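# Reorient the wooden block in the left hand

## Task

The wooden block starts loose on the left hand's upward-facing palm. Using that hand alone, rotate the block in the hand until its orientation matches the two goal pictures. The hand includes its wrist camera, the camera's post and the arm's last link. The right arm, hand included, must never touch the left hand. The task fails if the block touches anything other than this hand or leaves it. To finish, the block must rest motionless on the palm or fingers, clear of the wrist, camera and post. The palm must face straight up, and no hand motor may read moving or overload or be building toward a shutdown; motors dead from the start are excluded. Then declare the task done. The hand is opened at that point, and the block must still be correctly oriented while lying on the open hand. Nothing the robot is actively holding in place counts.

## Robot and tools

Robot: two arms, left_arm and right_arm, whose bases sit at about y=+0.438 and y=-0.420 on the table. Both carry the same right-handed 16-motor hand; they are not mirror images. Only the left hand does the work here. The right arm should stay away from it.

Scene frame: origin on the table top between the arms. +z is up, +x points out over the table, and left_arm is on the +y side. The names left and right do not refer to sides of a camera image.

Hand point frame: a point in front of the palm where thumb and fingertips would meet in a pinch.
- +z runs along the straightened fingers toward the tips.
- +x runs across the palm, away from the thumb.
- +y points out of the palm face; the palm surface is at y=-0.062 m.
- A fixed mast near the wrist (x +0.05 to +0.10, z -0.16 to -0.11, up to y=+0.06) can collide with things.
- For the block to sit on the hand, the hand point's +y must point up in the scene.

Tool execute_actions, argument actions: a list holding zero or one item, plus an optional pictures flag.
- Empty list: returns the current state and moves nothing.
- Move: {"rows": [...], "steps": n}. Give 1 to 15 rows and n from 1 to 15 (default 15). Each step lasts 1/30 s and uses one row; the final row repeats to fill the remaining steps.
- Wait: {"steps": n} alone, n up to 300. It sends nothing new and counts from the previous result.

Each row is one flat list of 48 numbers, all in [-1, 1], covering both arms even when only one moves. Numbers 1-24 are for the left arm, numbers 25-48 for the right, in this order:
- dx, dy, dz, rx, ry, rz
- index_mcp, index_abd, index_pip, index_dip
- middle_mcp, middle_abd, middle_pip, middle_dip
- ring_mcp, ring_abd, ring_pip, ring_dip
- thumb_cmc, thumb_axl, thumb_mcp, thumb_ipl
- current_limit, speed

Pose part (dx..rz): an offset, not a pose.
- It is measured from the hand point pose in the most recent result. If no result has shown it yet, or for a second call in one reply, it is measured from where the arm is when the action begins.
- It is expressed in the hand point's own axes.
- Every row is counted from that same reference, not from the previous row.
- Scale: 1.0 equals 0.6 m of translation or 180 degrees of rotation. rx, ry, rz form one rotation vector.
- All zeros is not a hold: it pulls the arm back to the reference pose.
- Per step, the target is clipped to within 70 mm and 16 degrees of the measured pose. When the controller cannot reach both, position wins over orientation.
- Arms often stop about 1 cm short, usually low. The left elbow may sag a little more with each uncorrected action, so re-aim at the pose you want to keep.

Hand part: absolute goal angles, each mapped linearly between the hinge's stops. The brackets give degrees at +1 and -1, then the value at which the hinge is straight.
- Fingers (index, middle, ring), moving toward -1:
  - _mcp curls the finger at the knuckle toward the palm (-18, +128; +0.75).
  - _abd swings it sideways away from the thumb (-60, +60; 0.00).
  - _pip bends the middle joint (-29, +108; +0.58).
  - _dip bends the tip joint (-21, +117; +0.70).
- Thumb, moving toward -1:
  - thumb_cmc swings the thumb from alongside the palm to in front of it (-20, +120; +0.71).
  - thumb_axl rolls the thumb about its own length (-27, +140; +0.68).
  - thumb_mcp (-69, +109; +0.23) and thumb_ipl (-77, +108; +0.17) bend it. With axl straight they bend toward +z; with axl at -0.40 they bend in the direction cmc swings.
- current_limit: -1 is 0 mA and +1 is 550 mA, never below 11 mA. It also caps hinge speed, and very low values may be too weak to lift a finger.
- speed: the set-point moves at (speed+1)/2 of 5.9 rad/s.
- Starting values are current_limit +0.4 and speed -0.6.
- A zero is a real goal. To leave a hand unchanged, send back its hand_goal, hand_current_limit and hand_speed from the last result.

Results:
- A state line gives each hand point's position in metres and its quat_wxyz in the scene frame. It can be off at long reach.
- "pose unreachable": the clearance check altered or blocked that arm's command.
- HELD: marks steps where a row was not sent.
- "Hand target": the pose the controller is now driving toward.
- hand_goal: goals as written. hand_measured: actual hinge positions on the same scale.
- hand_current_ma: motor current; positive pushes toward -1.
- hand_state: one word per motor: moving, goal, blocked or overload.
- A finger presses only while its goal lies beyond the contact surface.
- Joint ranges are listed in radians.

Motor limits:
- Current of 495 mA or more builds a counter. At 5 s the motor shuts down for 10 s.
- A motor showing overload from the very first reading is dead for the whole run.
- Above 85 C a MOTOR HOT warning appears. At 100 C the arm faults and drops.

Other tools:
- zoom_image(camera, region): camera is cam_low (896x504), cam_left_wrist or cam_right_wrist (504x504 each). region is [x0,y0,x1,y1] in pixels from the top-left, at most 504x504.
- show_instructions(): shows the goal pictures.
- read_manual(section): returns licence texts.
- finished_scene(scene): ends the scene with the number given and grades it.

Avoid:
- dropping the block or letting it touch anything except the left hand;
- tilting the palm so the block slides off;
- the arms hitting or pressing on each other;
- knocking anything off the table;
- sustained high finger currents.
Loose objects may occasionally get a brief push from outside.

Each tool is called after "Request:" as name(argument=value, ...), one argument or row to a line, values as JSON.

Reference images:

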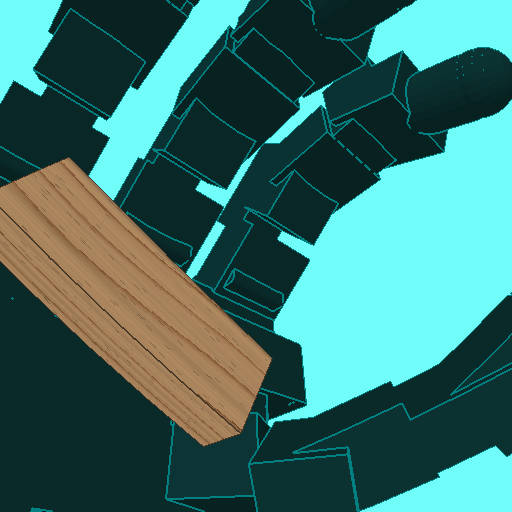

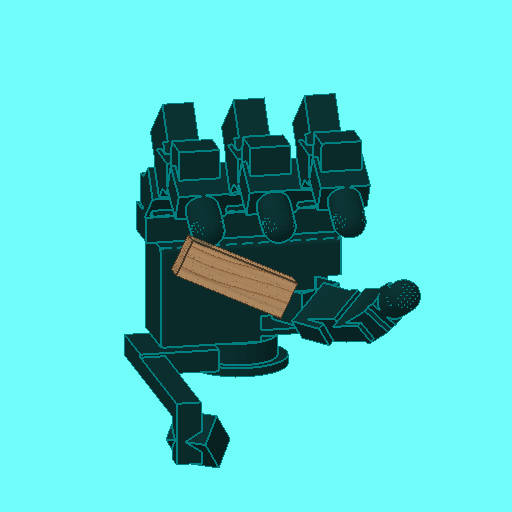

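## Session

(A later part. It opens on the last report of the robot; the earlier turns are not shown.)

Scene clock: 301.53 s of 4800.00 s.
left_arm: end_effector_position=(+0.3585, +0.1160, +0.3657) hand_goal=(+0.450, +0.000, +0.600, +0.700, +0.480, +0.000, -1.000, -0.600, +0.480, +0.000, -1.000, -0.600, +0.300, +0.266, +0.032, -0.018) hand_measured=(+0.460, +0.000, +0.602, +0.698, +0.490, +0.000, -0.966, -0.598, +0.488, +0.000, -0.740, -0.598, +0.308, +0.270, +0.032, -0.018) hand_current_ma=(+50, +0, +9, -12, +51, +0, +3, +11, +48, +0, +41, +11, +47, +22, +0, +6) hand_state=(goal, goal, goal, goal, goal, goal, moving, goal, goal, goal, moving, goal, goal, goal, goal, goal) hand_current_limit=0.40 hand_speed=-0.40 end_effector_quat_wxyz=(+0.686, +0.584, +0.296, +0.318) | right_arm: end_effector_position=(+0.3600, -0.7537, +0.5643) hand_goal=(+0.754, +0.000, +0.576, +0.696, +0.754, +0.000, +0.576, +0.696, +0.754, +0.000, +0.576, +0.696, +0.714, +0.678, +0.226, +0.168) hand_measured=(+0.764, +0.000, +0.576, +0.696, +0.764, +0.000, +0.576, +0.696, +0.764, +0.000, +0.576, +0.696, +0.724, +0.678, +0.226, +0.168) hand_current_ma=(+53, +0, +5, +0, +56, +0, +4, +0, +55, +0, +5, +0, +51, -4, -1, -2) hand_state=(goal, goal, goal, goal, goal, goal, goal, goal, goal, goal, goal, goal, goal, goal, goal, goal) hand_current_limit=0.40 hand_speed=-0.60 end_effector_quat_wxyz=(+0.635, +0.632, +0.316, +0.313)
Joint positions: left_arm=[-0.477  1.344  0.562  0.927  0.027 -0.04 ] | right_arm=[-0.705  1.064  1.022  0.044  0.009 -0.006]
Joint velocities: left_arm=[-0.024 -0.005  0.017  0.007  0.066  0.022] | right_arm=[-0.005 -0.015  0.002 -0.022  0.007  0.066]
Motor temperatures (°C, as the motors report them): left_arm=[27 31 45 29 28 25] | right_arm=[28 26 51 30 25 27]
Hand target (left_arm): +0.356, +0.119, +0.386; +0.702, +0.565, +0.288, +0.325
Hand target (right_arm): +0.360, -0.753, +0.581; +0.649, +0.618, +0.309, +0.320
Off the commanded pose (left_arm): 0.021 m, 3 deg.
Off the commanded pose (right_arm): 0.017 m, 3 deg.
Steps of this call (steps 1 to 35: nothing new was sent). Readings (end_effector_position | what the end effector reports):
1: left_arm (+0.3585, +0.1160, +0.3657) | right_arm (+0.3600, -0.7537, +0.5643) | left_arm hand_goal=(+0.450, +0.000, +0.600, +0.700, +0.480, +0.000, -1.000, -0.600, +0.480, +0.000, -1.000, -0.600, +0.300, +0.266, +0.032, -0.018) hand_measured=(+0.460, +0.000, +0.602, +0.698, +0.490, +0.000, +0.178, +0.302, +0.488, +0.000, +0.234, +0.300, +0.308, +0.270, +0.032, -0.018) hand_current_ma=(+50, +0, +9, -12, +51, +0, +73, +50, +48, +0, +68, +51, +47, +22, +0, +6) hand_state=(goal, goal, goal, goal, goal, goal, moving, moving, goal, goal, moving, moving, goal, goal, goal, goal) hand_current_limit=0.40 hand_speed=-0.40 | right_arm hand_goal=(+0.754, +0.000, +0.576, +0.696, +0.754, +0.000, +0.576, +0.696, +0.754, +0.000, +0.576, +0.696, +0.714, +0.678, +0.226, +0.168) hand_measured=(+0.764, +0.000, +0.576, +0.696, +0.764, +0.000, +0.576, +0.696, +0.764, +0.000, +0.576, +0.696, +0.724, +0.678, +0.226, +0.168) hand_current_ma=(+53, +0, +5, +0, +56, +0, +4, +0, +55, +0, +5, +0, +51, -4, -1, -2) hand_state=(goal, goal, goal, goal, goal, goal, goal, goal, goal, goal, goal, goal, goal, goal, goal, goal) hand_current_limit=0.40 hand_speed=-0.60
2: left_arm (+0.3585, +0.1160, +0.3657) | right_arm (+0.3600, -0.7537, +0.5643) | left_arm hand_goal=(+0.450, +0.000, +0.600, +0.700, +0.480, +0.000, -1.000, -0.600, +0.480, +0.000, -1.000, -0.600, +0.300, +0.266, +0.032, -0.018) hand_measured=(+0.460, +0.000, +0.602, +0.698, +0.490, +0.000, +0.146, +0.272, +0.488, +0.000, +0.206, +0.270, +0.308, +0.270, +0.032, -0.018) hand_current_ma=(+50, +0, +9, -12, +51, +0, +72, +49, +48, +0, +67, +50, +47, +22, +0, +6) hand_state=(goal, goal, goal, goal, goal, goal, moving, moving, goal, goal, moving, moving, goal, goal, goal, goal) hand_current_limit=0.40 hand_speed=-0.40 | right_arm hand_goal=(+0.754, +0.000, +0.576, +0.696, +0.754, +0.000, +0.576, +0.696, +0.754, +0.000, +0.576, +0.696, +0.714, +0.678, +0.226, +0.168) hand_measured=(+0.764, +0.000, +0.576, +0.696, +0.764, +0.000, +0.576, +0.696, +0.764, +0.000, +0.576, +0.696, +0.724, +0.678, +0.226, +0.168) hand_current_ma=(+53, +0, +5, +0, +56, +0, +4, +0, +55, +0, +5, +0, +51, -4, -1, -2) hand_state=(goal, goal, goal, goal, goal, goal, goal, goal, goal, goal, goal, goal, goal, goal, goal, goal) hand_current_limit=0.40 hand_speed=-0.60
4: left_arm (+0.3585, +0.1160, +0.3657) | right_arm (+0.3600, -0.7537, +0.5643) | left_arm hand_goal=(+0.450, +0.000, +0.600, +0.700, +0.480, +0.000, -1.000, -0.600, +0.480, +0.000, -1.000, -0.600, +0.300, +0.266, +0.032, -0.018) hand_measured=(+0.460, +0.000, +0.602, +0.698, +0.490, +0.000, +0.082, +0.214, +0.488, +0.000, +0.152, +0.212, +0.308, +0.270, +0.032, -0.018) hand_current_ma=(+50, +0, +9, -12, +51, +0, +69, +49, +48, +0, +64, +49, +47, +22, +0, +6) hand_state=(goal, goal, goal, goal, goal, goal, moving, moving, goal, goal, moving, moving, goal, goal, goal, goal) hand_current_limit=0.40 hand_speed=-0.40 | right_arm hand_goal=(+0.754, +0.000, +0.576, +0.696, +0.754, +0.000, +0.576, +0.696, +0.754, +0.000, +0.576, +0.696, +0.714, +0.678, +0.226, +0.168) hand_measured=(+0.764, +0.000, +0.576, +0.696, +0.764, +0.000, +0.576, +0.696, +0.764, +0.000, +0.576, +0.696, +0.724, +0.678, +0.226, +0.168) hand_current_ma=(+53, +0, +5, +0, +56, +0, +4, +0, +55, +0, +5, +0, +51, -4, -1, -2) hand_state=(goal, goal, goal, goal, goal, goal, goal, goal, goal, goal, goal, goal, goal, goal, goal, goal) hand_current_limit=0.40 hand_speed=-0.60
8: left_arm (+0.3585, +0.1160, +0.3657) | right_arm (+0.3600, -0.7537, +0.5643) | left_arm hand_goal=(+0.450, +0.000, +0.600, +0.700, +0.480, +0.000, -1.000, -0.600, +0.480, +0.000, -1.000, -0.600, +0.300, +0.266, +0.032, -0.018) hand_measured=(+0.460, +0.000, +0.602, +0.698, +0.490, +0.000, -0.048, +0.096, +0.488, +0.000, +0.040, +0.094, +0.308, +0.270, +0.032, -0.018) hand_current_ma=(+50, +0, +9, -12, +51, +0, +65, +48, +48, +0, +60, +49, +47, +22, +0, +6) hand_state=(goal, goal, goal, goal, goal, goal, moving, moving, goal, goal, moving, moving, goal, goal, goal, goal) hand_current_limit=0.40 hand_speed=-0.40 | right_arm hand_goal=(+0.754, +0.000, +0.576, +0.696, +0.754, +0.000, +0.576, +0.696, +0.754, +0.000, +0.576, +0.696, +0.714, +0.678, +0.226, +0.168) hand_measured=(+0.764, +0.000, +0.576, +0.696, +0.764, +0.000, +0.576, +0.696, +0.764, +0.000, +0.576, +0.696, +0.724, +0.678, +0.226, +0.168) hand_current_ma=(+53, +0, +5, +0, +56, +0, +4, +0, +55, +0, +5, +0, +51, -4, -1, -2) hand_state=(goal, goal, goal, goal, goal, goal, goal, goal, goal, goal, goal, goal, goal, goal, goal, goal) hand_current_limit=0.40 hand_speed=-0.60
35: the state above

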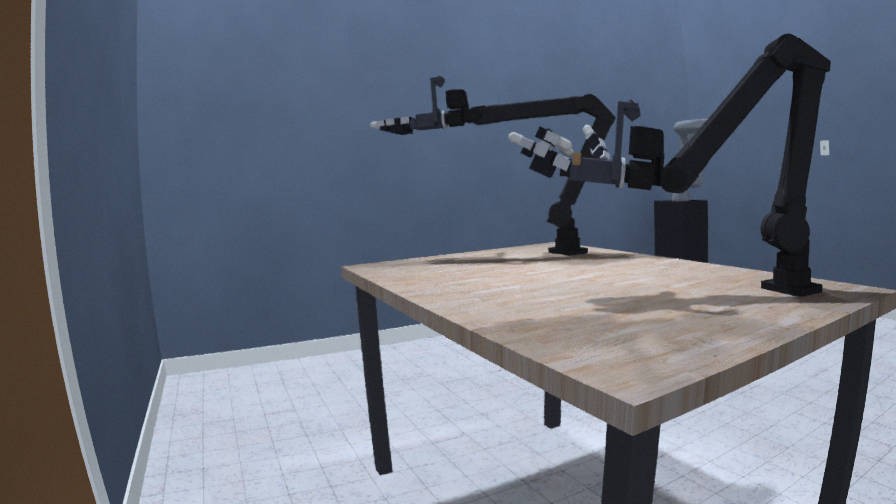

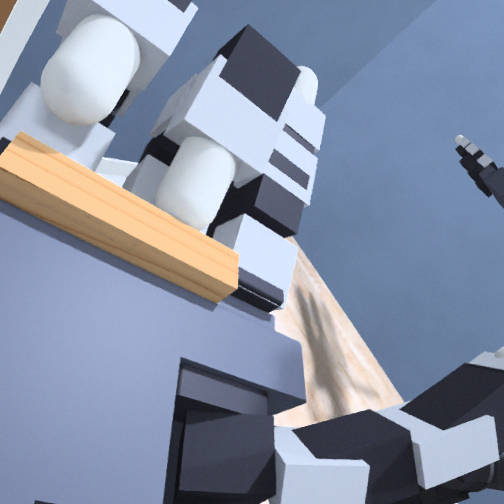

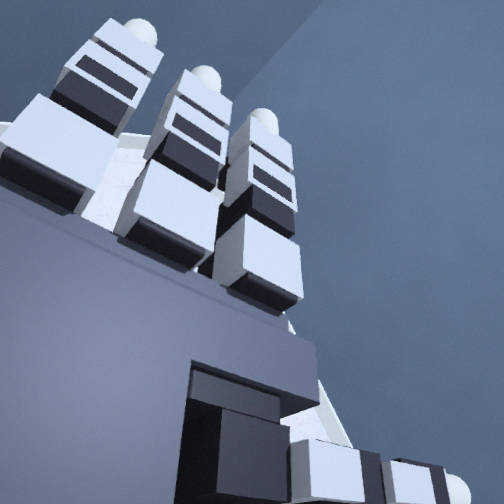

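Request:
execute_actions(
  actions=[
    {"rows": [[0,0.035,0,-0.017,0,0, 0.45,0,0.6,0.7, 0.2,0,-1,-0.45, 0.2,0,-1,-0.45, 0.3,0.266,0.032,-0.018, 0.4,-0.6, 0,0.029,0,-0.014,0,0, 0.754,0,0.576,0.696, 0.754,0,0.576,0.696, 0.754,0,0.576,0.696, 0.714,0.678,0.226,0.168, 0.4,-0.6]], "steps": 15},
  ],
  pictures=false,
)

Request:
execute_actions(
  actions=[
    {"steps": 10},
  ],
)

Request:
zoom_image(
  camera="cam_low",
  region=[510, 80, 660, 190],
)

Scene clock: 307.87 s of 4800.00 s.
left_arm: end_effector_position=(+0.3585, +0.1160, +0.3657) hand_goal=(+0.450, +0.000, +0.600, +0.700, +0.200, +0.000, -1.000, -0.450, +0.200, +0.000, -1.000, -0.450, +0.300, +0.266, +0.032, -0.018) hand_measured=(+0.460, +0.000, +0.602, +0.698, +0.434, +0.000, -0.992, -0.500, +0.434, +0.000, -0.992, -0.502, +0.308, +0.270, +0.032, -0.018) hand_current_ma=(+50, +0, +9, -12, +385, +0, +36, -303, +385, +0, +43, -307, +47, +22, +0, +6) hand_state=(goal, goal, goal, goal, blocked, goal, goal, blocked, blocked, goal, goal, blocked, goal, goal, goal, goal) hand_current_limit=0.40 hand_speed=-0.60 end_effector_quat_wxyz=(+0.686, +0.584, +0.296, +0.318) | right_arm: end_effector_position=(+0.3600, -0.7537, +0.5643) hand_goal=(+0.754, +0.000, +0.576, +0.696, +0.754, +0.000, +0.576, +0.696, +0.754, +0.000, +0.576, +0.696, +0.714, +0.678, +0.226, +0.168) hand_measured=(+0.764, +0.000, +0.576, +0.696, +0.764, +0.000, +0.576, +0.696, +0.764, +0.000, +0.576, +0.696, +0.724, +0.678, +0.226, +0.168) hand_current_ma=(+53, +0, +5, +0, +56, +0, +4, +0, +55, +0, +5, +0, +51, -4, -1, -2) hand_state=(goal, goal, goal, goal, goal, goal, goal, goal, goal, goal, goal, goal, goal, goal, goal, goal) hand_current_limit=0.40 hand_speed=-0.60 end_effector_quat_wxyz=(+0.635, +0.632, +0.316, +0.313)
Joint positions: left_arm=[-0.477  1.344  0.562  0.927  0.027 -0.04 ] | right_arm=[-0.705  1.064  1.022  0.044  0.009 -0.006]
Joint velocities: left_arm=[ 0.005 -0.015 -0.012  0.002 -0.051 -0.066] | right_arm=[-0.005 -0.005 -0.032 -0.012 -0.081  0.007]
Motor temperatures (°C, as the motors report them): left_arm=[27 32 45 29 28 25] | right_arm=[28 26 51 30 25 27]
Hand target (left_arm): +0.356, +0.119, +0.386; +0.702, +0.565, +0.288, +0.325
Hand target (right_arm): +0.360, -0.753, +0.581; +0.649, +0.618, +0.309, +0.320
Off the commanded pose (left_arm): 0.021 m, 3 deg.
Off the commanded pose (right_arm): 0.017 m, 3 deg.
Steps of this call (steps 1 to 175: nothing new was sent; steps 176 to 190: all 15 steps of this action). Readings (end_effector_position | what the end effector reports):
176: left_arm (+0.3585, +0.1160, +0.3657) | right_arm (+0.3600, -0.7537, +0.5643) | left_arm hand_goal=(+0.450, +0.000, +0.600, +0.700, +0.200, +0.000, -1.000, -0.450, +0.200, +0.000, -1.000, -0.450, +0.300, +0.266, +0.032, -0.018) hand_measured=(+0.460, +0.000, +0.602, +0.698, +0.490, +0.000, -1.000, -0.598, +0.488, +0.000, -1.000, -0.598, +0.308, +0.270, +0.032, -0.018) hand_current_ma=(+50, +0, +9, -12, +51, +0, +3, +12, +48, +0, +3, +11, +47, +22, +0, +6) hand_state=(goal, goal, goal, goal, moving, goal, goal, moving, moving, goal, goal, moving, goal, goal, goal, goal) hand_current_limit=0.40 hand_speed=-0.60 | right_arm hand_goal=(+0.754, +0.000, +0.576, +0.696, +0.754, +0.000, +0.576, +0.696, +0.754, +0.000, +0.576, +0.696, +0.714, +0.678, +0.226, +0.168) hand_measured=(+0.764, +0.000, +0.576, +0.696, +0.764, +0.000, +0.576, +0.696, +0.764, +0.000, +0.576, +0.696, +0.724, +0.678, +0.226, +0.168) hand_current_ma=(+53, +0, +5, +0, +56, +0, +4, +0, +55, +0, +5, +0, +51, -4, -1, -2) hand_state=(goal, goal, goal, goal, goal, goal, goal, goal, goal, goal, goal, goal, goal, goal, goal, goal) hand_current_limit=0.40 hand_speed=-0.60
177: left_arm (+0.3585, +0.1160, +0.3657) | right_arm (+0.3600, -0.7537, +0.5643) | left_arm hand_goal=(+0.450, +0.000, +0.600, +0.700, +0.200, +0.000, -1.000, -0.450, +0.200, +0.000, -1.000, -0.450, +0.300, +0.266, +0.032, -0.018) hand_measured=(+0.460, +0.000, +0.602, +0.698, +0.490, +0.000, -1.000, -0.598, +0.488, +0.000, -1.000, -0.598, +0.308, +0.270, +0.032, -0.018) hand_current_ma=(+50, +0, +9, -12, +123, +0, +3, -62, +121, +0, +3, -62, +47, +22, +0, +6) hand_state=(goal, goal, goal, goal, moving, goal, goal, moving, moving, goal, goal, moving, goal, goal, goal, goal) hand_current_limit=0.40 hand_speed=-0.60 | right_arm hand_goal=(+0.754, +0.000, +0.576, +0.696, +0.754, +0.000, +0.576, +0.696, +0.754, +0.000, +0.576, +0.696, +0.714, +0.678, +0.226, +0.168) hand_measured=(+0.764, +0.000, +0.576, +0.696, +0.764, +0.000, +0.576, +0.696, +0.764, +0.000, +0.576, +0.696, +0.724, +0.678, +0.226, +0.168) hand_current_ma=(+53, +0, +5, +0, +56, +0, +4, +0, +55, +0, +5, +0, +51, -4, -1, -2) hand_state=(goal, goal, goal, goal, goal, goal, goal, goal, goal, goal, goal, goal, goal, goal, goal, goal) hand_current_limit=0.40 hand_speed=-0.60
179: left_arm (+0.3585, +0.1160, +0.3657) | right_arm (+0.3600, -0.7537, +0.5643) | left_arm hand_goal=(+0.450, +0.000, +0.600, +0.700, +0.200, +0.000, -1.000, -0.450, +0.200, +0.000, -1.000, -0.450, +0.300, +0.266, +0.032, -0.018) hand_measured=(+0.460, +0.000, +0.602, +0.698, +0.462, +0.000, -0.996, -0.554, +0.460, +0.000, -0.996, -0.556, +0.308, +0.270, +0.032, -0.018) hand_current_ma=(+50, +0, +9, -12, +229, +0, +53, -39, +224, +0, +58, -40, +47, +22, +0, +6) hand_state=(goal, goal, goal, goal, moving, goal, moving, moving, moving, goal, moving, moving, goal, goal, goal, goal) hand_current_limit=0.40 hand_speed=-0.60 | right_arm hand_goal=(+0.754, +0.000, +0.576, +0.696, +0.754, +0.000, +0.576, +0.696, +0.754, +0.000, +0.576, +0.696, +0.714, +0.678, +0.226, +0.168) hand_measured=(+0.764, +0.000, +0.576, +0.696, +0.764, +0.000, +0.576, +0.696, +0.764, +0.000, +0.576, +0.696, +0.724, +0.678, +0.226, +0.168) hand_current_ma=(+53, +0, +5, +0, +56, +0, +4, +0, +55, +0, +5, +0, +51, -4, -1, -2) hand_state=(goal, goal, goal, goal, goal, goal, goal, goal, goal, goal, goal, goal, goal, goal, goal, goal) hand_current_limit=0.40 hand_speed=-0.60
183: left_arm (+0.3585, +0.1160, +0.3657) | right_arm (+0.3600, -0.7537, +0.5643) | left_arm hand_goal=(+0.450, +0.000, +0.600, +0.700, +0.200, +0.000, -1.000, -0.450, +0.200, +0.000, -1.000, -0.450, +0.300, +0.266, +0.032, -0.018) hand_measured=(+0.460, +0.000, +0.602, +0.698, +0.434, +0.000, -0.992, -0.500, +0.434, +0.000, -0.992, -0.502, +0.308, +0.270, +0.032, -0.018) hand_current_ma=(+50, +0, +9, -12, +385, +0, +36, -321, +385, +0, +43, -326, +47, +22, +0, +6) hand_state=(goal, goal, goal, goal, blocked, goal, moving, moving, blocked, goal, moving, moving, goal, goal, goal, goal) hand_current_limit=0.40 hand_speed=-0.60 | right_arm hand_goal=(+0.754, +0.000, +0.576, +0.696, +0.754, +0.000, +0.576, +0.696, +0.754, +0.000, +0.576, +0.696, +0.714, +0.678, +0.226, +0.168) hand_measured=(+0.764, +0.000, +0.576, +0.696, +0.764, +0.000, +0.576, +0.696, +0.764, +0.000, +0.576, +0.696, +0.724, +0.678, +0.226, +0.168) hand_current_ma=(+53, +0, +5, +0, +56, +0, +4, +0, +55, +0, +5, +0, +51, -4, -1, -2) hand_state=(goal, goal, goal, goal, goal, goal, goal, goal, goal, goal, goal, goal, goal, goal, goal, goal) hand_current_limit=0.40 hand_speed=-0.60
190: the state above

Scene clock: 308.20 s of 4800.00 s.
left_arm: end_effector_position=(+0.3585, +0.1160, +0.3657) hand_goal=(+0.450, +0.000, +0.600, +0.700, +0.200, +0.000, -1.000, -0.450, +0.200, +0.000, -1.000, -0.450, +0.300, +0.266, +0.032, -0.018) hand_measured=(+0.460, +0.000, +0.602, +0.698, +0.434, +0.000, -0.992, -0.500, +0.434, +0.000, -0.992, -0.502, +0.308, +0.270, +0.032, -0.018) hand_current_ma=(+50, +0, +9, -12, +385, +0, +36, -303, +385, +0, +43, -307, +47, +22, +0, +6) hand_state=(goal, goal, goal, goal, blocked, goal, goal, blocked, blocked, goal, goal, blocked, goal, goal, goal, goal) hand_current_limit=0.40 hand_speed=-0.60 end_effector_quat_wxyz=(+0.686, +0.584, +0.296, +0.318) | right_arm: end_effector_position=(+0.3600, -0.7537, +0.5643) hand_goal=(+0.754, +0.000, +0.576, +0.696, +0.754, +0.000, +0.576, +0.696, +0.754, +0.000, +0.576, +0.696, +0.714, +0.678, +0.226, +0.168) hand_measured=(+0.764, +0.000, +0.576, +0.696, +0.764, +0.000, +0.576, +0.696, +0.764, +0.000, +0.576, +0.696, +0.724, +0.678, +0.226, +0.168) hand_current_ma=(+53, +0, +5, +0, +56, +0, +4, +0, +55, +0, +5, +0, +51, -4, -1, -2) hand_state=(goal, goal, goal, goal, goal, goal, goal, goal, goal, goal, goal, goal, goal, goal, goal, goal) hand_current_limit=0.40 hand_speed=-0.60 end_effector_quat_wxyz=(+0.635, +0.632, +0.316, +0.313)
Joint positions: left_arm=[-0.477  1.344  0.562  0.927  0.027 -0.04 ] | right_arm=[-0.705  1.064  1.022  0.044  0.009 -0.006]
Joint velocities: left_arm=[ 0.015 -0.005 -0.017 -0.002 -0.022 -0.007] | right_arm=[-0.015  0.005  0.007  0.007 -0.037 -0.022]
Motor temperatures (°C, as the motors report them): left_arm=[27 32 45 29 28 25] | right_arm=[28 26 51 30 25 27]
Hand target (left_arm): +0.356, +0.119, +0.386; +0.702, +0.565, +0.288, +0.325
Hand target (right_arm): +0.360, -0.753, +0.581; +0.649, +0.618, +0.309, +0.320
Off the commanded pose (left_arm): 0.021 m, 3 deg.
Off the commanded pose (right_arm): 0.017 m, 3 deg.
Steps of this call (steps 1 to 10: nothing new was sent). Readings (end_effector_position | what the end effector reports):
1: left_arm (+0.3585, +0.1160, +0.3657) | right_arm (+0.3600, -0.7537, +0.5643) | left_arm hand_goal=(+0.450, +0.000, +0.600, +0.700, +0.200, +0.000, -1.000, -0.450, +0.200, +0.000, -1.000, -0.450, +0.300, +0.266, +0.032, -0.018) hand_measured=(+0.460, +0.000, +0.602, +0.698, +0.434, +0.000, -0.992, -0.500, +0.434, +0.000, -0.992, -0.502, +0.308, +0.270, +0.032, -0.018) hand_current_ma=(+50, +0, +9, -12, +385, +0, +36, -303, +385, +0, +43, -307, +47, +22, +0, +6) hand_state=(goal, goal, goal, goal, blocked, goal, goal, blocked, blocked, goal, goal, blocked, goal, goal, goal, goal) hand_current_limit=0.40 hand_speed=-0.60 | right_arm hand_goal=(+0.754, +0.000, +0.576, +0.696, +0.754, +0.000, +0.576, +0.696, +0.754, +0.000, +0.576, +0.696, +0.714, +0.678, +0.226, +0.168) hand_measured=(+0.764, +0.000, +0.576, +0.696, +0.764, +0.000, +0.576, +0.696, +0.764, +0.000, +0.576, +0.696, +0.724, +0.678, +0.226, +0.168) hand_current_ma=(+53, +0, +5, +0, +56, +0, +4, +0, +55, +0, +5, +0, +51, -4, -1, -2) hand_state=(goal, goal, goal, goal, goal, goal, goal, goal, goal, goal, goal, goal, goal, goal, goal, goal) hand_current_limit=0.40 hand_speed=-0.60
2: left_arm (+0.3585, +0.1160, +0.3657) | right_arm (+0.3600, -0.7537, +0.5643) | left_arm hand_goal=(+0.450, +0.000, +0.600, +0.700, +0.200, +0.000, -1.000, -0.450, +0.200, +0.000, -1.000, -0.450, +0.300, +0.266, +0.032, -0.018) hand_measured=(+0.460, +0.000, +0.602, +0.698, +0.434, +0.000, -0.992, -0.500, +0.434, +0.000, -0.992, -0.502, +0.308, +0.270, +0.032, -0.018) hand_current_ma=(+50, +0, +9, -12, +385, +0, +36, -303, +385, +0, +43, -307, +47, +22, +0, +6) hand_state=(goal, goal, goal, goal, blocked, goal, goal, blocked, blocked, goal, goal, blocked, goal, goal, goal, goal) hand_current_limit=0.40 hand_speed=-0.60 | right_arm hand_goal=(+0.754, +0.000, +0.576, +0.696, +0.754, +0.000, +0.576, +0.696, +0.754, +0.000, +0.576, +0.696, +0.714, +0.678, +0.226, +0.168) hand_measured=(+0.764, +0.000, +0.576, +0.696, +0.764, +0.000, +0.576, +0.696, +0.764, +0.000, +0.576, +0.696, +0.724, +0.678, +0.226, +0.168) hand_current_ma=(+53, +0, +5, +0, +56, +0, +4, +0, +55, +0, +5, +0, +51, -4, -1, -2) hand_state=(goal, goal, goal, goal, goal, goal, goal, goal, goal, goal, goal, goal, goal, goal, goal, goal) hand_current_limit=0.40 hand_speed=-0.60
4: left_arm (+0.3585, +0.1160, +0.3657) | right_arm (+0.3600, -0.7537, +0.5643) | left_arm hand_goal=(+0.450, +0.000, +0.600, +0.700, +0.200, +0.000, -1.000, -0.450, +0.200, +0.000, -1.000, -0.450, +0.300, +0.266, +0.032, -0.018) hand_measured=(+0.460, +0.000, +0.602, +0.698, +0.434, +0.000, -0.992, -0.500, +0.434, +0.000, -0.992, -0.502, +0.308, +0.270, +0.032, -0.018) hand_current_ma=(+50, +0, +9, -12, +385, +0, +36, -303, +385, +0, +43, -307, +47, +22, +0, +6) hand_state=(goal, goal, goal, goal, blocked, goal, goal, blocked, blocked, goal, goal, blocked, goal, goal, goal, goal) hand_current_limit=0.40 hand_speed=-0.60 | right_arm hand_goal=(+0.754, +0.000, +0.576, +0.696, +0.754, +0.000, +0.576, +0.696, +0.754, +0.000, +0.576, +0.696, +0.714, +0.678, +0.226, +0.168) hand_measured=(+0.764, +0.000, +0.576, +0.696, +0.764, +0.000, +0.576, +0.696, +0.764, +0.000, +0.576, +0.696, +0.724, +0.678, +0.226, +0.168) hand_current_ma=(+53, +0, +5, +0, +56, +0, +4, +0, +55, +0, +5, +0, +51, -4, -1, -2) hand_state=(goal, goal, goal, goal, goal, goal, goal, goal, goal, goal, goal, goal, goal, goal, goal, goal) hand_current_limit=0.40 hand_speed=-0.60
8: left_arm (+0.3585, +0.1160, +0.3657) | right_arm (+0.3600, -0.7537, +0.5643) | left_arm hand_goal=(+0.450, +0.000, +0.600, +0.700, +0.200, +0.000, -1.000, -0.450, +0.200, +0.000, -1.000, -0.450, +0.300, +0.266, +0.032, -0.018) hand_measured=(+0.460, +0.000, +0.602, +0.698, +0.434, +0.000, -0.992, -0.500, +0.434, +0.000, -0.992, -0.502, +0.308, +0.270, +0.032, -0.018) hand_current_ma=(+50, +0, +9, -12, +385, +0, +36, -303, +385, +0, +43, -307, +47, +22, +0, +6) hand_state=(goal, goal, goal, goal, blocked, goal, goal, blocked, blocked, goal, goal, blocked, goal, goal, goal, goal) hand_current_limit=0.40 hand_speed=-0.60 | right_arm hand_goal=(+0.754, +0.000, +0.576, +0.696, +0.754, +0.000, +0.576, +0.696, +0.754, +0.000, +0.576, +0.696, +0.714, +0.678, +0.226, +0.168) hand_measured=(+0.764, +0.000, +0.576, +0.696, +0.764, +0.000, +0.576, +0.696, +0.764, +0.000, +0.576, +0.696, +0.724, +0.678, +0.226, +0.168) hand_current_ma=(+53, +0, +5, +0, +56, +0, +4, +0, +55, +0, +5, +0, +51, -4, -1, -2) hand_state=(goal, goal, goal, goal, goal, goal, goal, goal, goal, goal, goal, goal, goal, goal, goal, goal) hand_current_limit=0.40 hand_speed=-0.60
10: the state above

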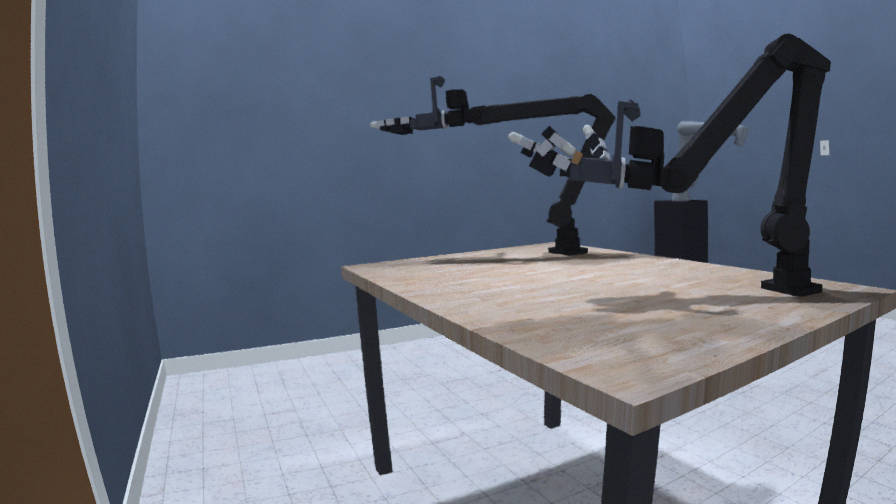

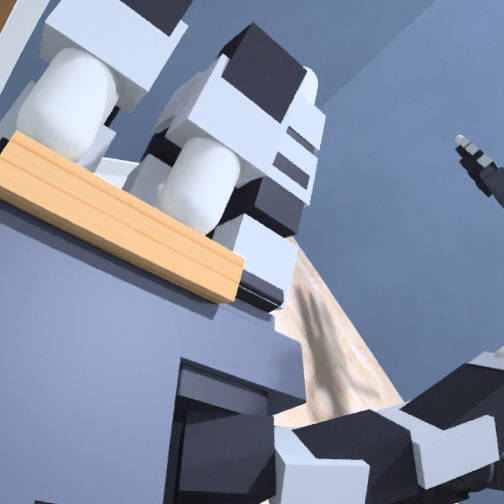

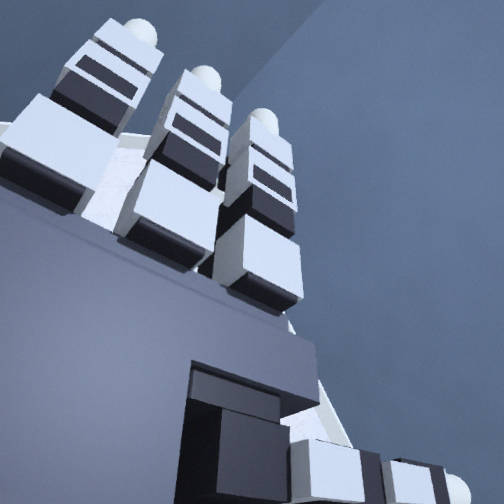

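Region (510, 80, 660, 190) of cam_low's 896x504 image, scaled by 3.360, with more detail than that image has; it fills the top 370 rows of this view, and the rest is white.

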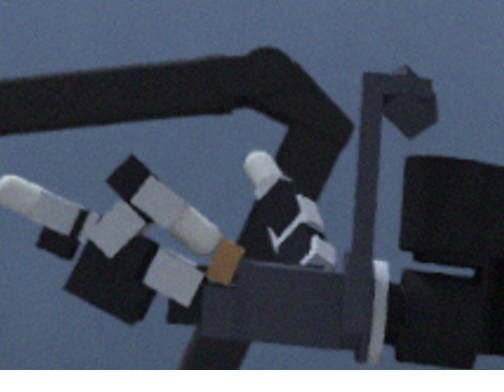

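Request:
execute_actions(
  actions=[
    {"rows": [[0,0.035,0,-0.017,0,0, 0.45,0,0.6,0.7, 0.2,0,-0.75,-0.45, 0.2,0,-0.75,-0.45, 0.3,0.266,0.032,-0.018, 0.4,-0.7, 0,0.029,0,-0.014,0,0, 0.754,0,0.576,0.696, 0.754,0,0.576,0.696, 0.754,0,0.576,0.696, 0.714,0.678,0.226,0.168, 0.4,-0.6]], "steps": 15},
  ],
  pictures=false,
)

Request:
execute_actions(
  actions=[
    {"steps": 15},
  ],
)

Request:
zoom_image(
  camera="cam_low",
  region=[510, 80, 660, 190],
)

Scene clock: 328.60 s of 4800.00 s.
left_arm: end_effector_position=(+0.3585, +0.1160, +0.3657) hand_goal=(+0.450, +0.000, +0.600, +0.700, +0.200, +0.000, -0.750, -0.450, +0.200, +0.000, -0.750, -0.450, +0.300, +0.266, +0.032, -0.018) hand_measured=(+0.460, +0.000, +0.602, +0.698, +0.214, +0.000, -0.758, -0.454, +0.212, +0.000, -0.756, -0.454, +0.308, +0.270, +0.032, -0.018) hand_current_ma=(+50, +0, +9, -12, +62, +0, -37, -19, +60, +0, -36, -19, +47, +22, +0, +6) hand_state=(goal, goal, goal, goal, moving, goal, moving, goal, moving, goal, moving, goal, goal, goal, goal, goal) hand_current_limit=0.40 hand_speed=-0.70 end_effector_quat_wxyz=(+0.686, +0.584, +0.296, +0.318) | right_arm: end_effector_position=(+0.3600, -0.7537, +0.5643) hand_goal=(+0.754, +0.000, +0.576, +0.696, +0.754, +0.000, +0.576, +0.696, +0.754, +0.000, +0.576, +0.696, +0.714, +0.678, +0.226, +0.168) hand_measured=(+0.764, +0.000, +0.576, +0.696, +0.764, +0.000, +0.576, +0.696, +0.764, +0.000, +0.576, +0.696, +0.724, +0.678, +0.226, +0.168) hand_current_ma=(+53, +0, +5, +0, +56, +0, +4, +0, +55, +0, +5, +0, +51, -4, -1, -2) hand_state=(goal, goal, goal, goal, goal, goal, goal, goal, goal, goal, goal, goal, goal, goal, goal, goal) hand_current_limit=0.40 hand_speed=-0.60 end_effector_quat_wxyz=(+0.635, +0.632, +0.316, +0.313)
Joint positions: left_arm=[-0.477  1.344  0.562  0.927  0.027 -0.04 ] | right_arm=[-0.705  1.064  1.022  0.044  0.009 -0.006]
Joint velocities: left_arm=[ 0.005  0.005 -0.007 -0.007  0.037 -0.037] | right_arm=[-0.005 -0.005 -0.012  0.012  0.022  0.007]
Motor temperatures (°C, as the motors report them): left_arm=[27 32 45 29 28 25] | right_arm=[28 26 52 30 25 27]
Hand target (left_arm): +0.356, +0.119, +0.386; +0.702, +0.565, +0.288, +0.325
Hand target (right_arm): +0.360, -0.753, +0.581; +0.649, +0.618, +0.309, +0.320
Off the commanded pose (left_arm): 0.021 m, 3 deg.
Off the commanded pose (right_arm): 0.017 m, 3 deg.
Steps of this call (steps 1 to 597: nothing new was sent; steps 598 to 612: all 15 steps of this action). Readings (end_effector_position | what the end effector reports):
598: left_arm (+0.3585, +0.1160, +0.3657) | right_arm (+0.3600, -0.7537, +0.5643) | left_arm hand_goal=(+0.450, +0.000, +0.600, +0.700, +0.200, +0.000, -0.750, -0.450, +0.200, +0.000, -0.750, -0.450, +0.300, +0.266, +0.032, -0.018) hand_measured=(+0.460, +0.000, +0.602, +0.698, +0.434, +0.000, -0.992, -0.500, +0.434, +0.000, -0.992, -0.502, +0.308, +0.270, +0.032, -0.018) hand_current_ma=(+50, +0, +9, -12, +385, +0, +36, -303, +385, +0, +43, -307, +47, +22, +0, +6) hand_state=(goal, goal, goal, goal, blocked, goal, moving, blocked, blocked, goal, moving, blocked, goal, goal, goal, goal) hand_current_limit=0.40 hand_speed=-0.70 | right_arm hand_goal=(+0.754, +0.000, +0.576, +0.696, +0.754, +0.000, +0.576, +0.696, +0.754, +0.000, +0.576, +0.696, +0.714, +0.678, +0.226, +0.168) hand_measured=(+0.764, +0.000, +0.576, +0.696, +0.764, +0.000, +0.576, +0.696, +0.764, +0.000, +0.576, +0.696, +0.724, +0.678, +0.226, +0.168) hand_current_ma=(+53, +0, +5, +0, +56, +0, +4, +0, +55, +0, +5, +0, +51, -4, -1, -2) hand_state=(goal, goal, goal, goal, goal, goal, goal, goal, goal, goal, goal, goal, goal, goal, goal, goal) hand_current_limit=0.40 hand_speed=-0.60
599: left_arm (+0.3585, +0.1160, +0.3657) | right_arm (+0.3600, -0.7537, +0.5643) | left_arm hand_goal=(+0.450, +0.000, +0.600, +0.700, +0.200, +0.000, -0.750, -0.450, +0.200, +0.000, -0.750, -0.450, +0.300, +0.266, +0.032, -0.018) hand_measured=(+0.460, +0.000, +0.602, +0.698, +0.434, +0.000, -0.992, -0.500, +0.434, +0.000, -0.992, -0.502, +0.308, +0.270, +0.032, -0.018) hand_current_ma=(+50, +0, +9, -12, +385, +0, -18, -303, +385, +0, -20, -307, +47, +22, +0, +6) hand_state=(goal, goal, goal, goal, blocked, goal, moving, blocked, blocked, goal, moving, blocked, goal, goal, goal, goal) hand_current_limit=0.40 hand_speed=-0.70 | right_arm hand_goal=(+0.754, +0.000, +0.576, +0.696, +0.754, +0.000, +0.576, +0.696, +0.754, +0.000, +0.576, +0.696, +0.714, +0.678, +0.226, +0.168) hand_measured=(+0.764, +0.000, +0.576, +0.696, +0.764, +0.000, +0.576, +0.696, +0.764, +0.000, +0.576, +0.696, +0.724, +0.678, +0.226, +0.168) hand_current_ma=(+53, +0, +5, +0, +56, +0, +4, +0, +55, +0, +5, +0, +51, -4, -1, -2) hand_state=(goal, goal, goal, goal, goal, goal, goal, goal, goal, goal, goal, goal, goal, goal, goal, goal) hand_current_limit=0.40 hand_speed=-0.60
601: left_arm (+0.3585, +0.1160, +0.3657) | right_arm (+0.3600, -0.7537, +0.5643) | left_arm hand_goal=(+0.450, +0.000, +0.600, +0.700, +0.200, +0.000, -0.750, -0.450, +0.200, +0.000, -0.750, -0.450, +0.300, +0.266, +0.032, -0.018) hand_measured=(+0.460, +0.000, +0.602, +0.698, +0.434, +0.000, -0.982, -0.500, +0.432, +0.000, -0.978, -0.502, +0.308, +0.270, +0.032, -0.018) hand_current_ma=(+50, +0, +9, -12, +360, +0, -183, -303, +318, +0, -162, -291, +47, +22, +0, +6) hand_state=(goal, goal, goal, goal, moving, goal, moving, blocked, moving, goal, moving, moving, goal, goal, goal, goal) hand_current_limit=0.40 hand_speed=-0.70 | right_arm hand_goal=(+0.754, +0.000, +0.576, +0.696, +0.754, +0.000, +0.576, +0.696, +0.754, +0.000, +0.576, +0.696, +0.714, +0.678, +0.226, +0.168) hand_measured=(+0.764, +0.000, +0.576, +0.696, +0.764, +0.000, +0.576, +0.696, +0.764, +0.000, +0.576, +0.696, +0.724, +0.678, +0.226, +0.168) hand_current_ma=(+53, +0, +5, +0, +56, +0, +4, +0, +55, +0, +5, +0, +51, -4, -1, -2) hand_state=(goal, goal, goal, goal, goal, goal, goal, goal, goal, goal, goal, goal, goal, goal, goal, goal) hand_current_limit=0.40 hand_speed=-0.60
605: left_arm (+0.3585, +0.1160, +0.3657) | right_arm (+0.3600, -0.7537, +0.5643) | left_arm hand_goal=(+0.450, +0.000, +0.600, +0.700, +0.200, +0.000, -0.750, -0.450, +0.200, +0.000, -0.750, -0.450, +0.300, +0.266, +0.032, -0.018) hand_measured=(+0.460, +0.000, +0.602, +0.698, +0.354, +0.000, -0.878, -0.456, +0.348, +0.000, -0.882, -0.458, +0.308, +0.270, +0.032, -0.018) hand_current_ma=(+50, +0, +9, -12, +117, +0, -67, -19, +111, +0, -68, -23, +47, +22, +0, +6) hand_state=(goal, goal, goal, goal, moving, goal, moving, moving, moving, goal, moving, moving, goal, goal, goal, goal) hand_current_limit=0.40 hand_speed=-0.70 | right_arm hand_goal=(+0.754, +0.000, +0.576, +0.696, +0.754, +0.000, +0.576, +0.696, +0.754, +0.000, +0.576, +0.696, +0.714, +0.678, +0.226, +0.168) hand_measured=(+0.764, +0.000, +0.576, +0.696, +0.764, +0.000, +0.576, +0.696, +0.764, +0.000, +0.576, +0.696, +0.724, +0.678, +0.226, +0.168) hand_current_ma=(+53, +0, +5, +0, +56, +0, +4, +0, +55, +0, +5, +0, +51, -4, -1, -2) hand_state=(goal, goal, goal, goal, goal, goal, goal, goal, goal, goal, goal, goal, goal, goal, goal, goal) hand_current_limit=0.40 hand_speed=-0.60
612: the state above

Scene clock: 329.10 s of 4800.00 s.
left_arm: end_effector_position=(+0.3585, +0.1160, +0.3657) hand_goal=(+0.450, +0.000, +0.600, +0.700, +0.200, +0.000, -0.750, -0.450, +0.200, +0.000, -0.750, -0.450, +0.300, +0.266, +0.032, -0.018) hand_measured=(+0.460, +0.000, +0.602, +0.698, +0.212, +0.000, -0.758, -0.454, +0.212, +0.000, -0.756, -0.454, +0.308, +0.270, +0.032, -0.018) hand_current_ma=(+50, +0, +9, -12, +69, +0, -37, -19, +65, +0, -37, -19, +47, +22, +0, +6) hand_state=(goal, goal, goal, goal, goal, goal, goal, goal, goal, goal, goal, goal, goal, goal, goal, goal) hand_current_limit=0.40 hand_speed=-0.70 end_effector_quat_wxyz=(+0.686, +0.584, +0.296, +0.318) | right_arm: end_effector_position=(+0.3600, -0.7537, +0.5643) hand_goal=(+0.754, +0.000, +0.576, +0.696, +0.754, +0.000, +0.576, +0.696, +0.754, +0.000, +0.576, +0.696, +0.714, +0.678, +0.226, +0.168) hand_measured=(+0.764, +0.000, +0.576, +0.696, +0.764, +0.000, +0.576, +0.696, +0.764, +0.000, +0.576, +0.696, +0.724, +0.678, +0.226, +0.168) hand_current_ma=(+53, +0, +5, +0, +56, +0, +4, +0, +55, +0, +5, +0, +51, -4, -1, -2) hand_state=(goal, goal, goal, goal, goal, goal, goal, goal, goal, goal, goal, goal, goal, goal, goal, goal) hand_current_limit=0.40 hand_speed=-0.60 end_effector_quat_wxyz=(+0.635, +0.632, +0.316, +0.313)
Joint positions: left_arm=[-0.477  1.344  0.562  0.927  0.027 -0.04 ] | right_arm=[-0.705  1.064  1.022  0.044  0.009 -0.006]
Joint velocities: left_arm=[-0.024 -0.015 -0.002  0.007  0.037 -0.081] | right_arm=[-0.005 -0.005 -0.012 -0.002  0.007 -0.11 ]
Motor temperatures (°C, as the motors report them): left_arm=[27 32 45 29 28 25] | right_arm=[28 26 52 30 25 27]
Hand target (left_arm): +0.356, +0.119, +0.386; +0.702, +0.565, +0.288, +0.325
Hand target (right_arm): +0.360, -0.753, +0.581; +0.649, +0.618, +0.309, +0.320
Off the commanded pose (left_arm): 0.021 m, 3 deg.
Off the commanded pose (right_arm): 0.017 m, 3 deg.
Steps of this call (steps 1 to 15: nothing new was sent). Readings (end_effector_position | what the end effector reports):
1: left_arm (+0.3585, +0.1160, +0.3657) | right_arm (+0.3600, -0.7537, +0.5643) | left_arm hand_goal=(+0.450, +0.000, +0.600, +0.700, +0.200, +0.000, -0.750, -0.450, +0.200, +0.000, -0.750, -0.450, +0.300, +0.266, +0.032, -0.018) hand_measured=(+0.460, +0.000, +0.602, +0.698, +0.214, +0.000, -0.758, -0.454, +0.212, +0.000, -0.756, -0.454, +0.308, +0.270, +0.032, -0.018) hand_current_ma=(+50, +0, +9, -12, +68, +0, -38, -19, +65, +0, -37, -19, +47, +22, +0, +6) hand_state=(goal, goal, goal, goal, moving, goal, goal, goal, moving, goal, goal, goal, goal, goal, goal, goal) hand_current_limit=0.40 hand_speed=-0.70 | right_arm hand_goal=(+0.754, +0.000, +0.576, +0.696, +0.754, +0.000, +0.576, +0.696, +0.754, +0.000, +0.576, +0.696, +0.714, +0.678, +0.226, +0.168) hand_measured=(+0.764, +0.000, +0.576, +0.696, +0.764, +0.000, +0.576, +0.696, +0.764, +0.000, +0.576, +0.696, +0.724, +0.678, +0.226, +0.168) hand_current_ma=(+53, +0, +5, +0, +56, +0, +4, +0, +55, +0, +5, +0, +51, -4, -1, -2) hand_state=(goal, goal, goal, goal, goal, goal, goal, goal, goal, goal, goal, goal, goal, goal, goal, goal) hand_current_limit=0.40 hand_speed=-0.60
2: left_arm (+0.3585, +0.1160, +0.3657) | right_arm (+0.3600, -0.7537, +0.5643) | left_arm hand_goal=(+0.450, +0.000, +0.600, +0.700, +0.200, +0.000, -0.750, -0.450, +0.200, +0.000, -0.750, -0.450, +0.300, +0.266, +0.032, -0.018) hand_measured=(+0.460, +0.000, +0.602, +0.698, +0.212, +0.000, -0.758, -0.454, +0.212, +0.000, -0.756, -0.454, +0.308, +0.270, +0.032, -0.018) hand_current_ma=(+50, +0, +9, -12, +70, +0, -38, -19, +66, +0, -38, -19, +47, +22, +0, +6) hand_state=(goal, goal, goal, goal, goal, goal, goal, goal, goal, goal, goal, goal, goal, goal, goal, goal) hand_current_limit=0.40 hand_speed=-0.70 | right_arm hand_goal=(+0.754, +0.000, +0.576, +0.696, +0.754, +0.000, +0.576, +0.696, +0.754, +0.000, +0.576, +0.696, +0.714, +0.678, +0.226, +0.168) hand_measured=(+0.764, +0.000, +0.576, +0.696, +0.764, +0.000, +0.576, +0.696, +0.764, +0.000, +0.576, +0.696, +0.724, +0.678, +0.226, +0.168) hand_current_ma=(+53, +0, +5, +0, +56, +0, +4, +0, +55, +0, +5, +0, +51, -4, -1, -2) hand_state=(goal, goal, goal, goal, goal, goal, goal, goal, goal, goal, goal, goal, goal, goal, goal, goal) hand_current_limit=0.40 hand_speed=-0.60
4: left_arm (+0.3585, +0.1160, +0.3657) | right_arm (+0.3600, -0.7537, +0.5643) | left_arm hand_goal=(+0.450, +0.000, +0.600, +0.700, +0.200, +0.000, -0.750, -0.450, +0.200, +0.000, -0.750, -0.450, +0.300, +0.266, +0.032, -0.018) hand_measured=(+0.460, +0.000, +0.602, +0.698, +0.212, +0.000, -0.758, -0.454, +0.212, +0.000, -0.756, -0.454, +0.308, +0.270, +0.032, -0.018) hand_current_ma=(+50, +0, +9, -12, +69, +0, -37, -19, +65, +0, -37, -19, +47, +22, +0, +6) hand_state=(goal, goal, goal, goal, goal, goal, goal, goal, goal, goal, goal, goal, goal, goal, goal, goal) hand_current_limit=0.40 hand_speed=-0.70 | right_arm hand_goal=(+0.754, +0.000, +0.576, +0.696, +0.754, +0.000, +0.576, +0.696, +0.754, +0.000, +0.576, +0.696, +0.714, +0.678, +0.226, +0.168) hand_measured=(+0.764, +0.000, +0.576, +0.696, +0.764, +0.000, +0.576, +0.696, +0.764, +0.000, +0.576, +0.696, +0.724, +0.678, +0.226, +0.168) hand_current_ma=(+53, +0, +5, +0, +56, +0, +4, +0, +55, +0, +5, +0, +51, -4, -1, -2) hand_state=(goal, goal, goal, goal, goal, goal, goal, goal, goal, goal, goal, goal, goal, goal, goal, goal) hand_current_limit=0.40 hand_speed=-0.60
8: left_arm (+0.3585, +0.1160, +0.3657) | right_arm (+0.3600, -0.7537, +0.5643) | left_arm hand_goal=(+0.450, +0.000, +0.600, +0.700, +0.200, +0.000, -0.750, -0.450, +0.200, +0.000, -0.750, -0.450, +0.300, +0.266, +0.032, -0.018) hand_measured=(+0.460, +0.000, +0.602, +0.698, +0.212, +0.000, -0.758, -0.454, +0.212, +0.000, -0.756, -0.454, +0.308, +0.270, +0.032, -0.018) hand_current_ma=(+50, +0, +9, -12, +69, +0, -37, -19, +65, +0, -37, -19, +47, +22, +0, +6) hand_state=(goal, goal, goal, goal, goal, goal, goal, goal, goal, goal, goal, goal, goal, goal, goal, goal) hand_current_limit=0.40 hand_speed=-0.70 | right_arm hand_goal=(+0.754, +0.000, +0.576, +0.696, +0.754, +0.000, +0.576, +0.696, +0.754, +0.000, +0.576, +0.696, +0.714, +0.678, +0.226, +0.168) hand_measured=(+0.764, +0.000, +0.576, +0.696, +0.764, +0.000, +0.576, +0.696, +0.764, +0.000, +0.576, +0.696, +0.724, +0.678, +0.226, +0.168) hand_current_ma=(+53, +0, +5, +0, +56, +0, +4, +0, +55, +0, +5, +0, +51, -4, -1, -2) hand_state=(goal, goal, goal, goal, goal, goal, goal, goal, goal, goal, goal, goal, goal, goal, goal, goal) hand_current_limit=0.40 hand_speed=-0.60
15: the state above

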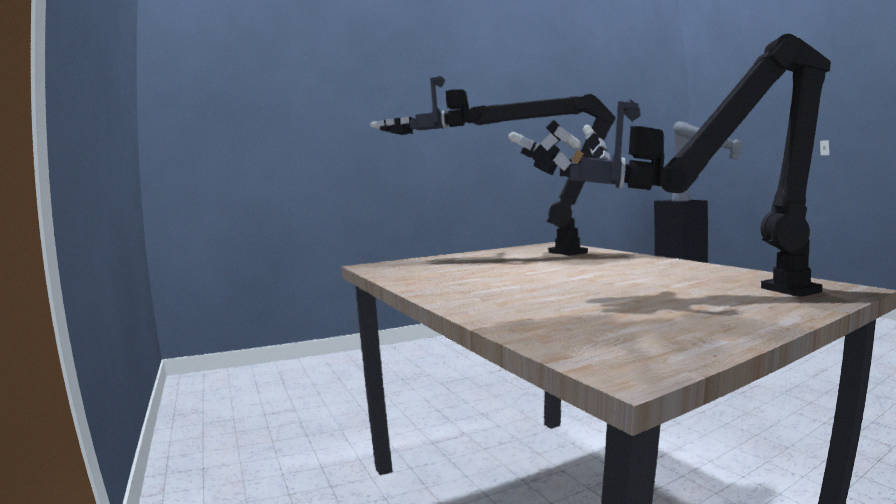

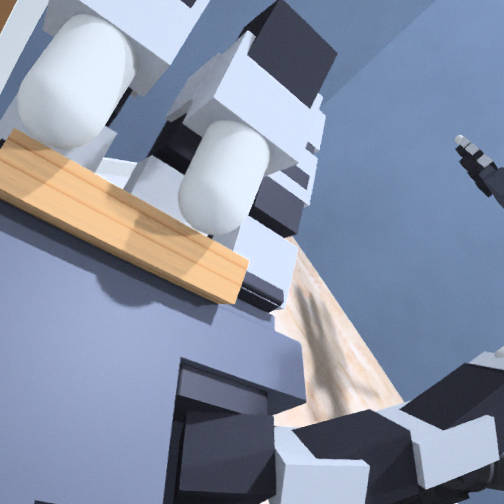

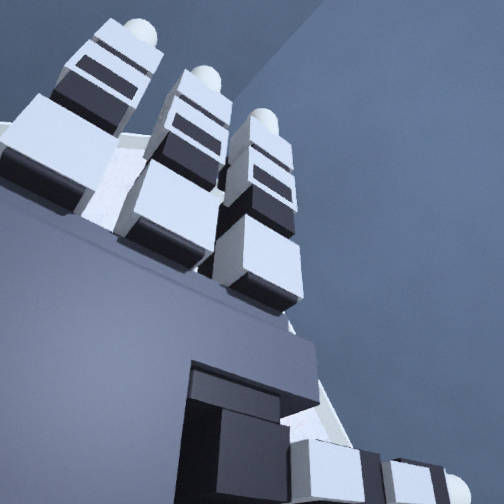

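Region (510, 80, 660, 190) of cam_low's 896x504 image, scaled by 3.360, with more detail than that image has; it fills the top 370 rows of this view, and the rest is white.

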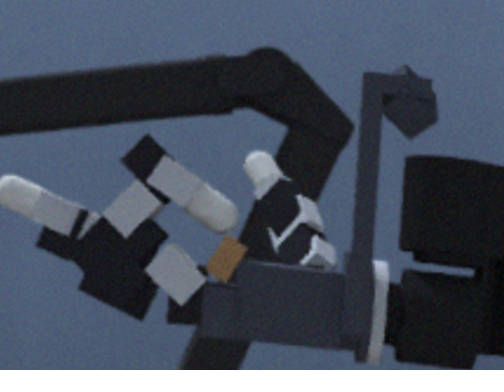

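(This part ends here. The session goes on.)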